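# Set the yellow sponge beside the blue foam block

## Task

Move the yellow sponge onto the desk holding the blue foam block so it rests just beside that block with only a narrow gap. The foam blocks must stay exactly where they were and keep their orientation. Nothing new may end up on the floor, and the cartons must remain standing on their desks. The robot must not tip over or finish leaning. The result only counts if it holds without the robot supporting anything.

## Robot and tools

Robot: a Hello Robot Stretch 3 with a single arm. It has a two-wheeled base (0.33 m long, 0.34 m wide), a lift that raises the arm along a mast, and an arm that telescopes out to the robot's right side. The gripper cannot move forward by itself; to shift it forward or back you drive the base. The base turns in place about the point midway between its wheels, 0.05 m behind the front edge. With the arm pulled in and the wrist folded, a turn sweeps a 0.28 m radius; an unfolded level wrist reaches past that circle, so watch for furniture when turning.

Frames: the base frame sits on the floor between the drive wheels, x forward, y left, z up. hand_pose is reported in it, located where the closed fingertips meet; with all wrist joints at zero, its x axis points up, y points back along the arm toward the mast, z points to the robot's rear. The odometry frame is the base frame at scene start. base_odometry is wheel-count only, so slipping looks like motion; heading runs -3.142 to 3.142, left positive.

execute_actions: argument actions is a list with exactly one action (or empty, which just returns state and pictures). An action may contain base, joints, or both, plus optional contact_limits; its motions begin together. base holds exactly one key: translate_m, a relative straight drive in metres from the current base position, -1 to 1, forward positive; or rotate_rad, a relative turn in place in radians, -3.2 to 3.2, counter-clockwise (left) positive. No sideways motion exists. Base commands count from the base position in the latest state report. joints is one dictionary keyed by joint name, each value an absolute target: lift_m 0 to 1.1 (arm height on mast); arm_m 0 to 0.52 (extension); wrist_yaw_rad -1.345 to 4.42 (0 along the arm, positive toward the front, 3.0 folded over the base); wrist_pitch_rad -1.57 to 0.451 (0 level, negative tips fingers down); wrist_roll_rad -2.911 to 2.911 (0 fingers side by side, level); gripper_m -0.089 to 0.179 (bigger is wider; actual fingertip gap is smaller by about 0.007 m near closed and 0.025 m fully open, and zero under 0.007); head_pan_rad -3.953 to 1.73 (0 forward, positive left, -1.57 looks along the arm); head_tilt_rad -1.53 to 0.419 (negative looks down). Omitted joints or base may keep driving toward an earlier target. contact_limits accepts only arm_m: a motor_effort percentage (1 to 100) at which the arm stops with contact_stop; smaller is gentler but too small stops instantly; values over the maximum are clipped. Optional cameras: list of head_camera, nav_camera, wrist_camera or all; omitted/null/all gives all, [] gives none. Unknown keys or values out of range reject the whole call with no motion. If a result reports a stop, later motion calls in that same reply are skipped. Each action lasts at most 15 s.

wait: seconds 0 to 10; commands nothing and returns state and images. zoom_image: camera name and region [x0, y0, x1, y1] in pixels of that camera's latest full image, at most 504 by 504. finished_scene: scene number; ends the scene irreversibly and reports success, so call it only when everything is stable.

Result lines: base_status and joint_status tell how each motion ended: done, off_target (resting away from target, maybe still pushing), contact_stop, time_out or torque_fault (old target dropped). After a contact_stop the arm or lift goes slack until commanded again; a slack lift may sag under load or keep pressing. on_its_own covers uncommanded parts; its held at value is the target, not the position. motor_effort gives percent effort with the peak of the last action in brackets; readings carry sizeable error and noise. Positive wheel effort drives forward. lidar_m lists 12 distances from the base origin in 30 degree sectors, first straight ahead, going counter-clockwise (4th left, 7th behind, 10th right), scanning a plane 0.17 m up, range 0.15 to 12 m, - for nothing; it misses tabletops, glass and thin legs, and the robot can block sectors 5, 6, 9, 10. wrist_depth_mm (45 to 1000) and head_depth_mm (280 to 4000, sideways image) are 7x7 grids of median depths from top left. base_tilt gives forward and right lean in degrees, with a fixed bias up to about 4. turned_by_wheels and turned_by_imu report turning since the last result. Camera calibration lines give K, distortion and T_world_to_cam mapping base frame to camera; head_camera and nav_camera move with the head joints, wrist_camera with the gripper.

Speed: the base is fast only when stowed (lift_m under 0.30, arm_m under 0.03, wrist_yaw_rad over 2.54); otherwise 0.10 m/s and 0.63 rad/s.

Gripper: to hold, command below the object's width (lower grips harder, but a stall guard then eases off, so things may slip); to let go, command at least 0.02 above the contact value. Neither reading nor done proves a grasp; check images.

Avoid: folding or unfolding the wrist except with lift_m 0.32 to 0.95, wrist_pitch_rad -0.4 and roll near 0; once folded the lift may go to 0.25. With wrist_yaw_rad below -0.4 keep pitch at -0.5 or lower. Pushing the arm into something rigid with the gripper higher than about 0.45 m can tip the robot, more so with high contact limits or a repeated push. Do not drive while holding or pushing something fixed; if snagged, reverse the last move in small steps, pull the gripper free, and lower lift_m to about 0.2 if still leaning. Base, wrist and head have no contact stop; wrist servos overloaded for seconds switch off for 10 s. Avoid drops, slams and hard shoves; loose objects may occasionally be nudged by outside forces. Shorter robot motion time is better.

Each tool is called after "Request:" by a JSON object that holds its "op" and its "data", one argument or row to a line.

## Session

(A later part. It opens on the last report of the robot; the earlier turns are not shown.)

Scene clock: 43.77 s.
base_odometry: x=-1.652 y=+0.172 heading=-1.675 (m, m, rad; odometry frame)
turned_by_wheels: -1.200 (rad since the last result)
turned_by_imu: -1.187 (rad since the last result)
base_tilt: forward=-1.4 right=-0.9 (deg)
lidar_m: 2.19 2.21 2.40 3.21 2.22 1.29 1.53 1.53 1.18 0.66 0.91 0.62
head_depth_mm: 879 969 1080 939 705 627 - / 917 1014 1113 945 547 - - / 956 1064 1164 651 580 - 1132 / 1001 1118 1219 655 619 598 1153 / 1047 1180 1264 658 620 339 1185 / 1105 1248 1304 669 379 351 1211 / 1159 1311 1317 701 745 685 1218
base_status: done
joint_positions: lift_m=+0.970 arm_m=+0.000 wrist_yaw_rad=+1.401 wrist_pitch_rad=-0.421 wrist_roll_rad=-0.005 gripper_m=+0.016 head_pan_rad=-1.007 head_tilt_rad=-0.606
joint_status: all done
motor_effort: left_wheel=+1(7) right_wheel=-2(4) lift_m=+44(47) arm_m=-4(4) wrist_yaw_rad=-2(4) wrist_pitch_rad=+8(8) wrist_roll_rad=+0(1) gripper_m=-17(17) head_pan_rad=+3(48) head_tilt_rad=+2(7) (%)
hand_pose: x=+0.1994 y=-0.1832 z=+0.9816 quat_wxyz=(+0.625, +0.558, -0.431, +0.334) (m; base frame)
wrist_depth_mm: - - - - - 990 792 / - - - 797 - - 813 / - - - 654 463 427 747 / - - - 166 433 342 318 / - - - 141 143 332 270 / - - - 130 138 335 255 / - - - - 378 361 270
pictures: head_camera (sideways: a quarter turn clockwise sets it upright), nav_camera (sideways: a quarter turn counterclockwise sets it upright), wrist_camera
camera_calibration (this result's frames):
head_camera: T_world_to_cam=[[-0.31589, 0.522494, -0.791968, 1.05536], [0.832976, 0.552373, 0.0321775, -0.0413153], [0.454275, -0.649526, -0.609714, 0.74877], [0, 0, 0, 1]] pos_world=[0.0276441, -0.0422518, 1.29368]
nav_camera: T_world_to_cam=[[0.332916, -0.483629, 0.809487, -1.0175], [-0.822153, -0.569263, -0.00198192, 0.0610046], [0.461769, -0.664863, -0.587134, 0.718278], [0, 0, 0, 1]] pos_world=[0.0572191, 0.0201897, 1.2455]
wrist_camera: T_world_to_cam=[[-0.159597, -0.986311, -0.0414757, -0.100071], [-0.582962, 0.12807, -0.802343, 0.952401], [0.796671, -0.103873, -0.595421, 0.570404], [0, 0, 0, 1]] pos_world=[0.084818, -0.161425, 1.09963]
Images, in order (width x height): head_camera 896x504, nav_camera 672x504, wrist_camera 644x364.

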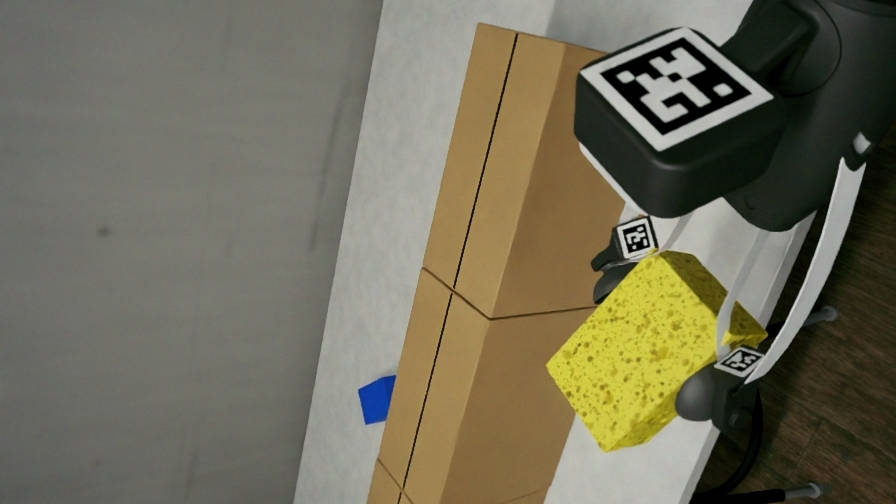

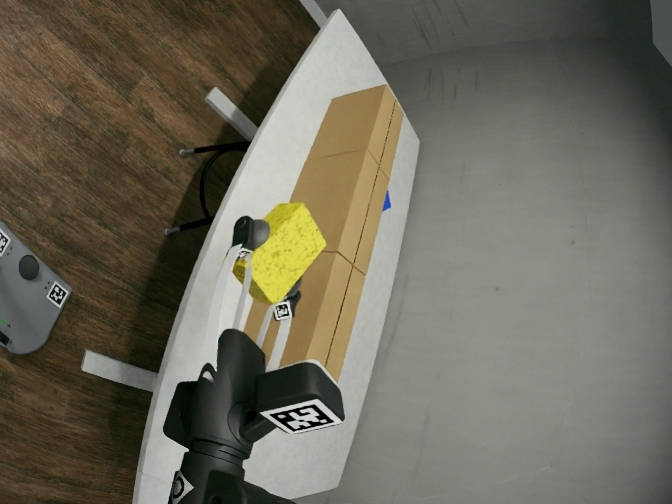

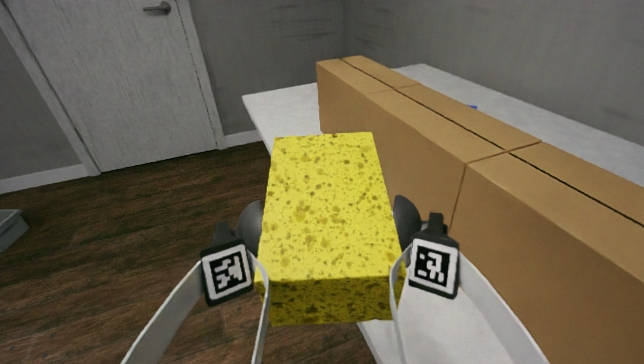

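Request:
{"op": "execute_actions", "data": {
  "actions": [
    {"base":{"translate_m":0.36},"joints":{"arm_m":0.47,"head_pan_rad":-1.4}}
  ],
  "cameras": ["head_camera","wrist_camera"]
}}

Scene clock: 48.47 s.
base_odometry: x=-1.689 y=-0.186 heading=-1.675 (m, m, rad; odometry frame)
turned_by_wheels: +0.000 (rad since the last result)
turned_by_imu: +0.000 (rad since the last result)
base_tilt: forward=-1.4 right=-1.1 (deg)
lidar_m: 1.84 1.86 2.17 3.28 2.47 1.62 1.88 1.76 0.78 1.02 0.41 0.45
head_depth_mm: 836 - 1064 940 512 560 529 / 843 922 1095 942 514 563 530 / 845 923 1081 949 516 568 532 / 851 953 1032 955 517 571 534 / 855 953 1019 958 521 575 535 / 860 957 1088 962 523 578 537 / 864 969 1090 967 525 585 539
base_status: done
joint_positions: lift_m=+0.970 arm_m=+0.470 wrist_yaw_rad=+1.400 wrist_pitch_rad=-0.421 wrist_roll_rad=-0.005 gripper_m=+0.016 head_pan_rad=-1.393 head_tilt_rad=-0.606
joint_status: all done
motor_effort: left_wheel=+1(7) right_wheel=-1(4) lift_m=+44(45) arm_m=+3(1) wrist_yaw_rad=-1(1) wrist_pitch_rad=+8(8) wrist_roll_rad=+0(0) gripper_m=-17(18) head_pan_rad=-4(36) head_tilt_rad=+2(2) (%)
hand_pose: x=+0.1994 y=-0.6528 z=+0.9816 quat_wxyz=(+0.626, +0.558, -0.432, +0.334) (m; base frame)
wrist_depth_mm: - - - - 609 418 325 / - - - - 642 438 333 / - - 881 886 681 464 351 / 375 659 671 167 643 491 362 / 307 478 549 141 143 499 376 / 266 403 431 131 138 445 386 / 243 335 393 377 381 377 374
pictures: head_camera (sideways: a quarter turn clockwise sets it upright), wrist_camera
camera_calibration (this result's frames):
head_camera: T_world_to_cam=[[-0.0957868, 0.602956, -0.792003, 1.05406], [0.979694, 0.197901, 0.0321762, -0.0422087], [0.176139, -0.772839, -0.609669, 0.750408], [0, 0, 0, 1]] pos_world=[0.0101408, -0.0472555, 1.29368]
wrist_camera: T_world_to_cam=[[-0.161329, -0.986029, -0.0414759, -0.562721], [-0.582736, 0.129094, -0.802343, 1.01313], [0.796487, -0.105272, -0.595421, 0.520802], [0, 0, 0, 1]] pos_world=[0.0847895, -0.630821, 1.09963]
Images, in order (width x height): head_camera 896x504, wrist_camera 644x364.

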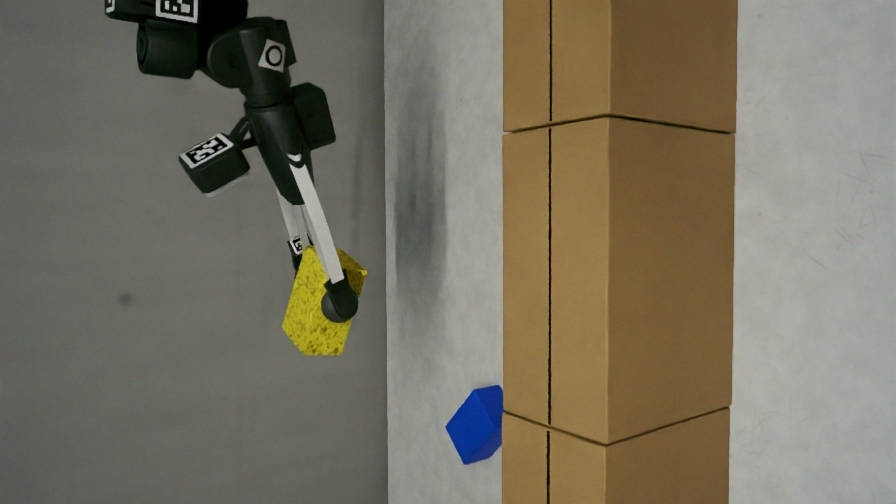

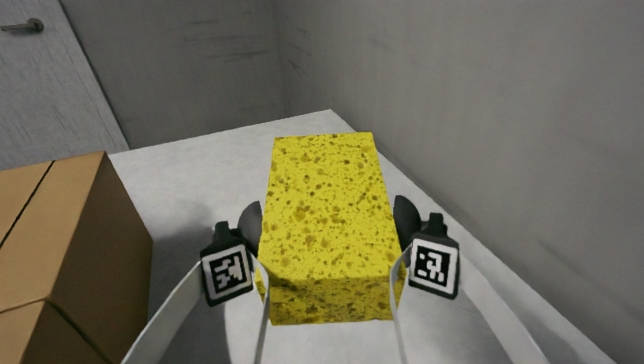

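Request:
{"op": "execute_actions", "data": {
  "actions": [
    {"base":{"translate_m":0.04},"joints":{"arm_m":0.44,"wrist_yaw_rad":1.35,"wrist_pitch_rad":-0.55,"lift_m":0.80,"head_pan_rad":-1.6}}
  ]
}}

Scene clock: 51.00 s.
base_odometry: x=-1.693 y=-0.226 heading=-1.675 (m, m, rad; odometry frame)
turned_by_wheels: +0.000 (rad since the last result)
turned_by_imu: +0.000 (rad since the last result)
base_tilt: forward=-1.4 right=-0.7 (deg)
lidar_m: 1.80 1.82 2.15 3.28 3.25 1.67 1.92 1.74 0.80 0.40 0.69 0.42
head_depth_mm: 889 997 1102 973 - - 525 / 877 977 1084 914 527 582 531 / 864 964 1054 883 518 580 532 / 854 948 1065 889 519 562 534 / 841 937 1049 994 521 544 535 / 829 922 1033 966 524 526 537 / 817 906 1021 970 524 511 539
base_status: done
joint_positions: lift_m=+0.800 arm_m=+0.440 wrist_yaw_rad=+1.352 wrist_pitch_rad=-0.564 wrist_roll_rad=-0.005 gripper_m=+0.016 head_pan_rad=-1.593 head_tilt_rad=-0.606
joint_status: all done
motor_effort: left_wheel=+1(7) right_wheel=-2(3) lift_m=+21(41) arm_m=-4(5) wrist_yaw_rad=-3(4) wrist_pitch_rad=+5(7) wrist_roll_rad=+0(0) gripper_m=-17(18) head_pan_rad=-6(24) head_tilt_rad=+2(2) (%)
hand_pose: x=+0.1774 y=-0.6298 z=+0.7817 quat_wxyz=(+0.654, +0.578, -0.405, +0.272) (m; base frame)
wrist_depth_mm: - 664 632 590 561 436 337 / 335 463 451 429 422 411 352 / 307 365 339 277 336 325 327 / 272 298 289 167 275 269 265 / 241 251 246 142 144 234 229 / 214 219 204 130 138 203 200 / 193 193 188 181 183 181 177
pictures: head_camera (sideways: a quarter turn clockwise sets it upright), nav_camera (sideways: a quarter turn counterclockwise sets it upright), wrist_camera
camera_calibration (this result's frames):
head_camera: T_world_to_cam=[[0.0257159, 0.60997, -0.792007, 1.05333], [0.999482, -0.000358781, 0.0321761, -0.0423292], [0.0193423, -0.792424, -0.609664, 0.751358], [0, 0, 0, 1]] pos_world=[0.000687128, -0.0471181, 1.29368]
nav_camera: T_world_to_cam=[[0.00996117, -0.587001, 0.809525, -1.01558], [-0.999804, -0.0196958, -0.00197926, 0.0620848], [0.0171061, -0.809346, -0.587083, 0.720923], [0, 0, 0, 1]] pos_world=[0.0598568, -0.0114482, 1.2455]
wrist_camera: T_world_to_cam=[[-0.214441, -0.97582, -0.0423186, -0.53531], [-0.681649, 0.180546, -0.709054, 0.813971], [0.699549, -0.123204, -0.703883, 0.512404], [0, 0, 0, 1]] pos_world=[0.081598, -0.606195, 0.915168]
Images, in order (width x height): head_camera 896x504, nav_camera 672x504, wrist_camera 644x364.

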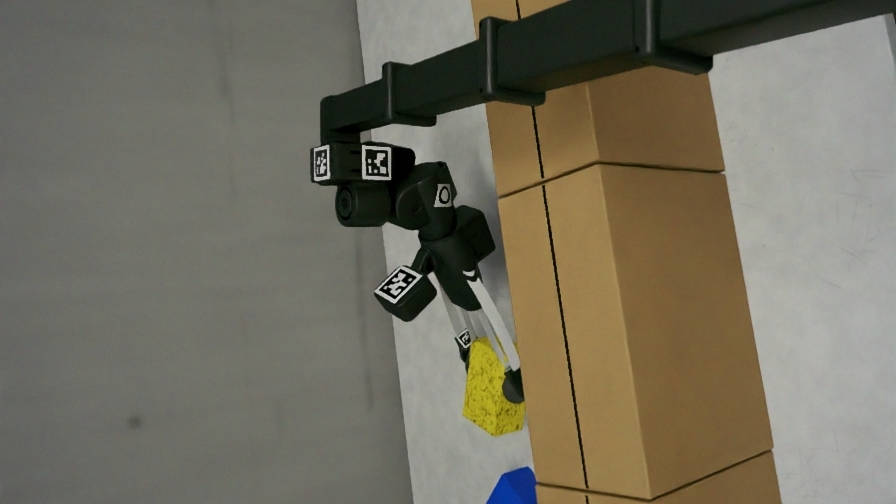

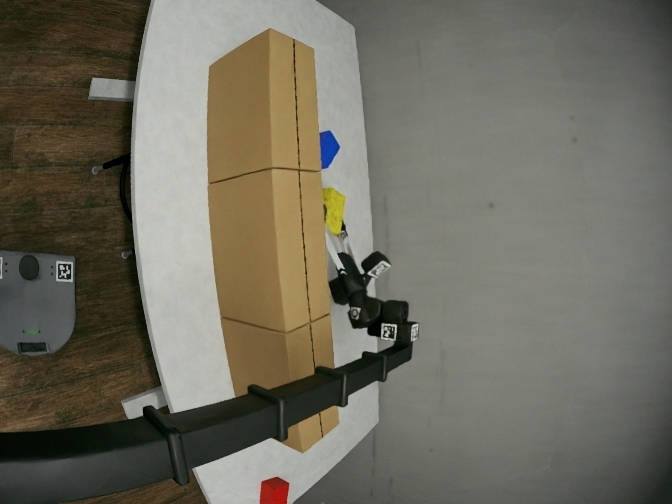

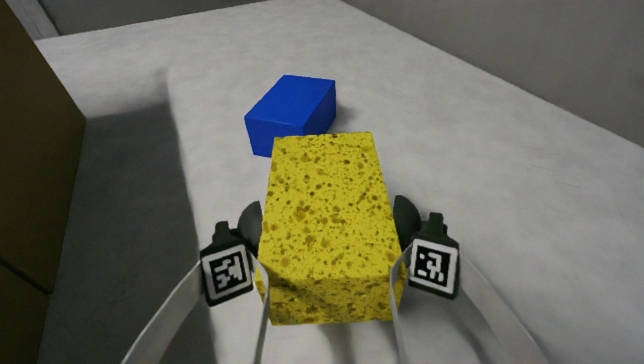

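Request:
{"op": "execute_actions", "data": {
  "actions": [
    {"base":{"translate_m":0.045},"joints":{"arm_m":0.43,"lift_m":0.769,"head_pan_rad":-1.4}}
  ],
  "cameras": ["head_camera","wrist_camera"]
}}

Request:
{"op": "zoom_image", "data": {
  "camera": "wrist_camera",
  "region": [220, 40, 420, 200]
}}

Scene clock: 53.30 s.
base_odometry: x=-1.698 y=-0.271 heading=-1.675 (m, m, rad; odometry frame)
turned_by_wheels: +0.000 (rad since the last result)
turned_by_imu: +0.000 (rad since the last result)
base_tilt: forward=-1.4 right=-0.9 (deg)
lidar_m: 1.75 1.78 2.12 3.30 3.36 1.71 1.96 1.73 0.83 0.39 0.68 0.39
head_depth_mm: 830 921 1018 875 512 538 529 / 831 927 1044 980 514 539 530 / 833 933 1050 1029 516 541 533 / 841 932 1054 956 518 543 534 / 841 938 1059 958 522 543 536 / 845 946 1064 960 522 549 537 / 849 950 1069 967 526 550 539
base_status: done
joint_positions: lift_m=+0.769 arm_m=+0.430 wrist_yaw_rad=+1.352 wrist_pitch_rad=-0.564 wrist_roll_rad=-0.005 gripper_m=+0.016 head_pan_rad=-1.407 head_tilt_rad=-0.606
joint_status: all done
motor_effort: left_wheel=+1(5) right_wheel=-1(3) lift_m=+22(21) arm_m=-4(3) wrist_yaw_rad=-3(2) wrist_pitch_rad=+5(5) wrist_roll_rad=+0(0) gripper_m=-18(18) head_pan_rad=+3(25) head_tilt_rad=+2(2) (%)
hand_pose: x=+0.1773 y=-0.6198 z=+0.7507 quat_wxyz=(+0.654, +0.578, -0.405, +0.272) (m; base frame)
wrist_depth_mm: - 554 525 502 479 429 335 / 382 393 376 269 352 342 334 / 291 304 284 225 280 273 263 / 246 251 243 165 230 226 222 / 214 212 207 142 144 196 190 / 185 184 170 131 138 171 167 / 164 162 159 153 154 152 150
pictures: head_camera (sideways: a quarter turn clockwise sets it upright), wrist_camera
camera_calibration (this result's frames):
head_camera: T_world_to_cam=[[-0.0873504, 0.604227, -0.79201, 1.05402], [0.982364, 0.184192, 0.032176, -0.0422247], [0.165323, -0.775231, -0.60966, 0.750462], [0, 0, 0, 1]] pos_world=[0.00948008, -0.0473074, 1.29368]
wrist_camera: T_world_to_cam=[[-0.214507, -0.975805, -0.0423192, -0.526858], [-0.681836, 0.180627, -0.708853, 0.790048], [0.699347, -0.123199, -0.704085, 0.492], [0, 0, 0, 1]] pos_world=[0.0815902, -0.5962, 0.884142]
Images, in order (width x height): head_camera 896x504, wrist_camera 644x364.

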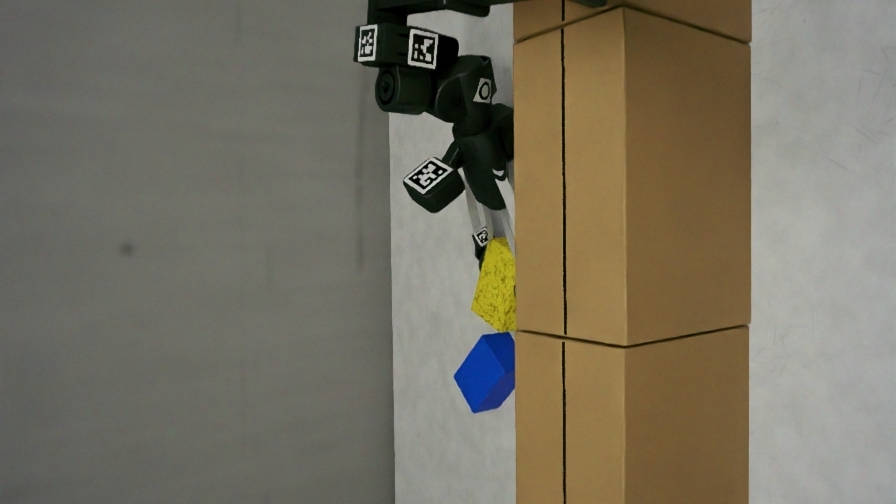

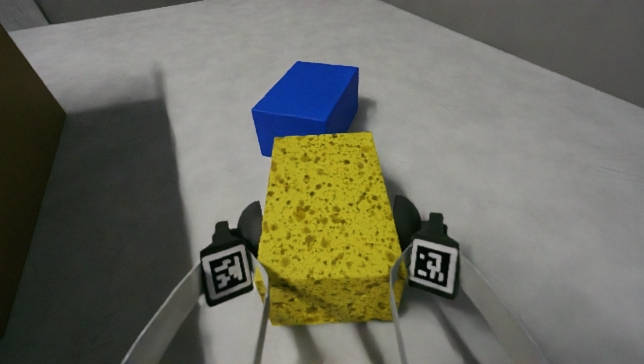

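Region (220, 40, 420, 200) of wrist_camera's 644x364 image, scaled by 2.520; it fills the top 403 rows of this view, and the rest is white.

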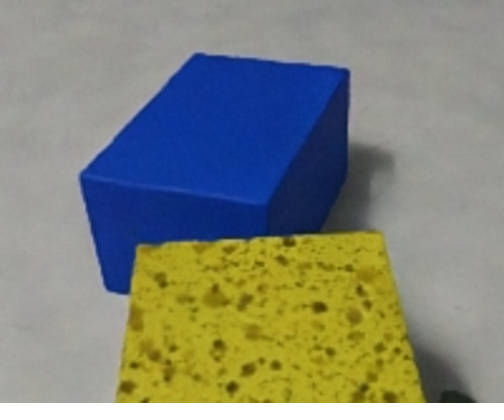

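Request:
{"op": "execute_actions", "data": {
  "actions": [
    {"base":{"translate_m":0.013},"joints":{"lift_m":0.766}}
  ],
  "cameras": ["wrist_camera"]
}}

Request:
{"op": "execute_actions", "data": {
  "actions": [
    {"joints":{"gripper_m":0.095,"lift_m":0.765}}
  ],
  "cameras": ["wrist_camera"]
}}

Request:
{"op": "execute_actions", "data": {
  "actions": [
    {"joints":{"lift_m":0.83}}
  ],
  "cameras": ["wrist_camera","head_camera"]
}}

Scene clock: 54.27 s.
base_odometry: x=-1.699 y=-0.284 heading=-1.675 (m, m, rad; odometry frame)
turned_by_wheels: +0.000 (rad since the last result)
turned_by_imu: +0.000 (rad since the last result)
base_tilt: forward=-1.5 right=-1.0 (deg)
lidar_m: 1.74 1.77 2.11 3.29 3.40 1.72 1.97 1.73 0.84 0.39 0.67 0.38
head_depth_mm: 826 919 1022 872 512 533 529 / 829 925 1039 981 514 534 531 / 833 927 1047 1023 516 536 532 / 836 929 1049 955 519 537 535 / 840 936 1052 959 521 543 535 / 844 942 1064 964 523 545 536 / 847 944 1073 966 524 547 538
base_status: done
joint_positions: lift_m=+0.766 arm_m=+0.430 wrist_yaw_rad=+1.352 wrist_pitch_rad=-0.565 wrist_roll_rad=-0.005 gripper_m=+0.016 head_pan_rad=-1.407 head_tilt_rad=-0.606
joint_status: all done
motor_effort: left_wheel=+1(7) right_wheel=-1(2) lift_m=+22(20) arm_m=-4(4) wrist_yaw_rad=-3(3) wrist_pitch_rad=+6(6) wrist_roll_rad=+0(0) gripper_m=-17(18) head_pan_rad=+3(3) head_tilt_rad=+2(2) (%)
hand_pose: x=+0.1773 y=-0.6198 z=+0.7476 quat_wxyz=(+0.654, +0.578, -0.405, +0.272) (m; base frame)
wrist_depth_mm: - 535 512 494 470 422 338 / 395 383 372 261 345 334 324 / 293 302 282 212 274 266 261 / 250 246 241 167 225 221 217 / 210 207 204 141 143 191 188 / 181 181 167 130 137 167 165 / 160 158 156 151 150 149 147
pictures: wrist_camera
camera_calibration (this result's frames):
wrist_camera: T_world_to_cam=[[-0.214513, -0.975804, -0.0423196, -0.526983], [-0.681907, 0.180644, -0.708781, 0.787866], [0.699276, -0.123184, -0.704158, 0.489963], [0, 0, 0, 1]] pos_world=[0.0815877, -0.5962, 0.881135]
Images, in order (width x height): wrist_camera 644x364.

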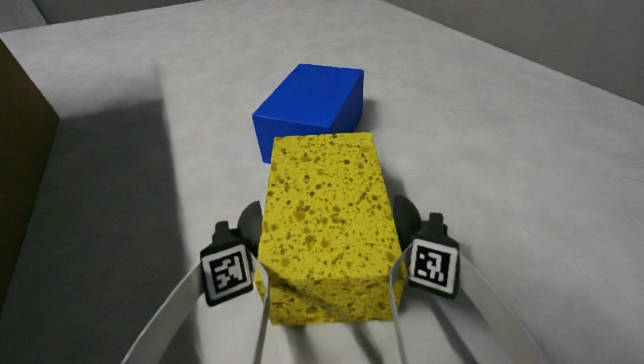

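Scene clock: 55.57 s.
base_odometry: x=-1.699 y=-0.284 heading=-1.675 (m, m, rad; odometry frame)
turned_by_wheels: +0.000 (rad since the last result)
turned_by_imu: +0.000 (rad since the last result)
base_tilt: forward=-1.4 right=-0.9 (deg)
lidar_m: 1.74 1.77 2.11 3.27 3.36 1.72 1.98 1.72 0.84 0.39 0.66 0.38
head_depth_mm: 824 921 1026 875 512 533 529 / 829 925 1039 983 514 535 531 / 831 929 1048 1023 516 537 532 / 835 930 1055 953 519 537 534 / 840 937 1059 956 521 544 535 / 844 938 1064 965 523 545 537 / 846 942 1069 969 525 546 539
base_status: not commanded
joint_positions: lift_m=+0.765 arm_m=+0.430 wrist_yaw_rad=+1.352 wrist_pitch_rad=-0.565 wrist_roll_rad=-0.005 gripper_m=+0.095 head_pan_rad=-1.407 head_tilt_rad=-0.606
joint_status: all done
motor_effort: left_wheel=+1(2) right_wheel=-1(1) lift_m=+22(22) arm_m=-4(4) wrist_yaw_rad=-2(2) wrist_pitch_rad=+5(6) wrist_roll_rad=+0(0) gripper_m=+1(79) head_pan_rad=+4(4) head_tilt_rad=+2(2) (%)
hand_pose: x=+0.1773 y=-0.6198 z=+0.7466 quat_wxyz=(+0.654, +0.578, -0.405, +0.272) (m; base frame)
wrist_depth_mm: - 538 517 481 467 418 339 / 393 383 371 261 342 334 323 / 291 299 279 211 275 265 260 / 246 244 237 167 224 221 216 / 209 203 203 142 144 191 185 / 182 179 165 132 147 167 164 / 160 157 155 152 150 147 147
pictures: wrist_camera
camera_calibration (this result's frames):
wrist_camera: T_world_to_cam=[[-0.214513, -0.975804, -0.0423195, -0.527025], [-0.681908, 0.180644, -0.70878, 0.787161], [0.699275, -0.123185, -0.704159, 0.489263], [0, 0, 0, 1]] pos_world=[0.0815877, -0.5962, 0.880139]
Images, in order (width x height): wrist_camera 644x364.

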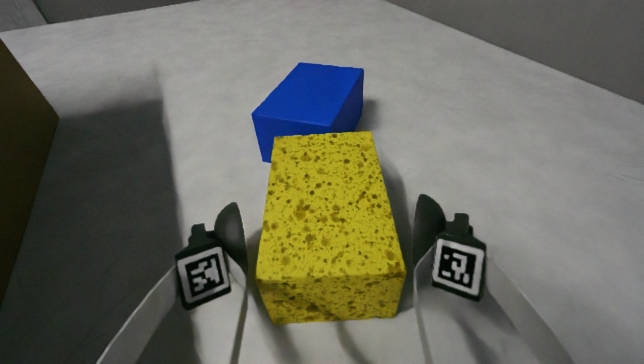

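Scene clock: 57.00 s.
base_odometry: x=-1.699 y=-0.284 heading=-1.675 (m, m, rad; odometry frame)
turned_by_wheels: +0.000 (rad since the last result)
turned_by_imu: +0.000 (rad since the last result)
base_tilt: forward=-1.3 right=-0.9 (deg)
lidar_m: 1.74 1.76 2.11 3.28 3.39 1.72 1.98 1.73 0.84 0.39 0.67 0.38
head_depth_mm: 826 916 994 906 513 532 530 / 829 922 1024 879 515 534 531 / 832 929 1048 884 516 536 533 / 836 931 1052 992 518 538 533 / 840 937 1059 961 522 544 535 / 844 942 1065 963 523 544 537 / 847 946 1066 968 525 546 538
base_status: not commanded
joint_positions: lift_m=+0.830 arm_m=+0.430 wrist_yaw_rad=+1.352 wrist_pitch_rad=-0.565 wrist_roll_rad=-0.005 gripper_m=+0.095 head_pan_rad=-1.407 head_tilt_rad=-0.606
joint_status: all done
motor_effort: left_wheel=+1(2) right_wheel=-1(1) lift_m=+44(47) arm_m=-4(4) wrist_yaw_rad=-2(2) wrist_pitch_rad=+5(5) wrist_roll_rad=+0(0) gripper_m=+1(1) head_pan_rad=+4(3) head_tilt_rad=+2(2) (%)
hand_pose: x=+0.1773 y=-0.6198 z=+0.8109 quat_wxyz=(+0.654, +0.578, -0.405, +0.272) (m; base frame)
wrist_depth_mm: - - - 706 604 440 337 / 558 536 514 495 493 448 350 / 307 415 405 381 384 378 363 / 276 344 336 269 319 311 306 / 248 288 289 223 273 266 261 / 224 251 240 193 231 233 229 / 207 219 218 179 208 207 206
pictures: head_camera (sideways: a quarter turn clockwise sets it upright), wrist_camera
camera_calibration (this result's frames):
head_camera: T_world_to_cam=[[-0.0873664, 0.604225, -0.79201, 1.05402], [0.982359, 0.184218, 0.032176, -0.0422246], [0.165344, -0.775227, -0.60966, 0.750462], [0, 0, 0, 1]] pos_world=[0.00948133, -0.0473074, 1.29368]
wrist_camera: T_world_to_cam=[[-0.214514, -0.975804, -0.0423197, -0.524307], [-0.681907, 0.180645, -0.708781, 0.832674], [0.699275, -0.123185, -0.704159, 0.534478], [0, 0, 0, 1]] pos_world=[0.0815877, -0.596199, 0.944352]
Images, in order (width x height): head_camera 896x504, wrist_camera 644x364.

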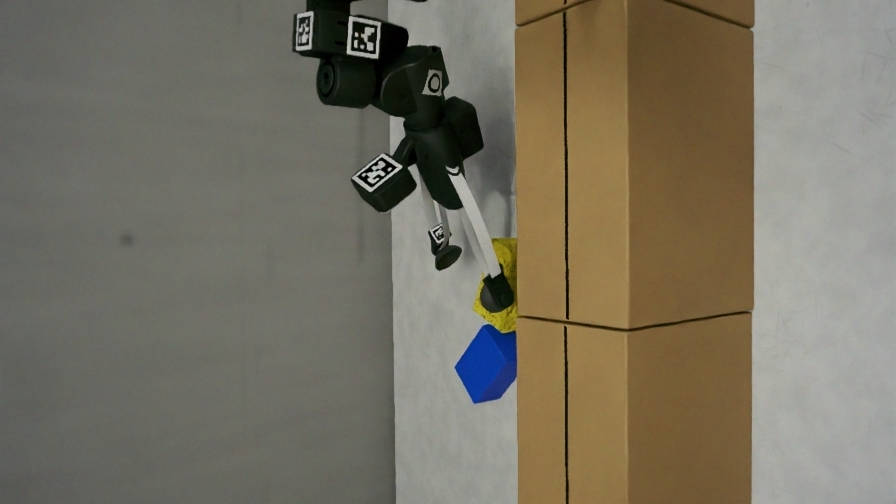

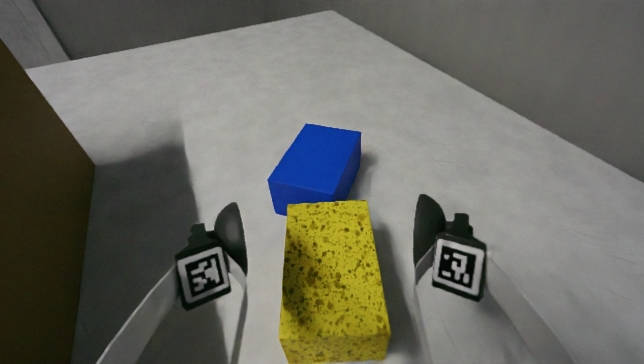

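Request:
{"op": "finished_scene", "data": {
  "scene": 2
}}

The scene is finished: the task was done.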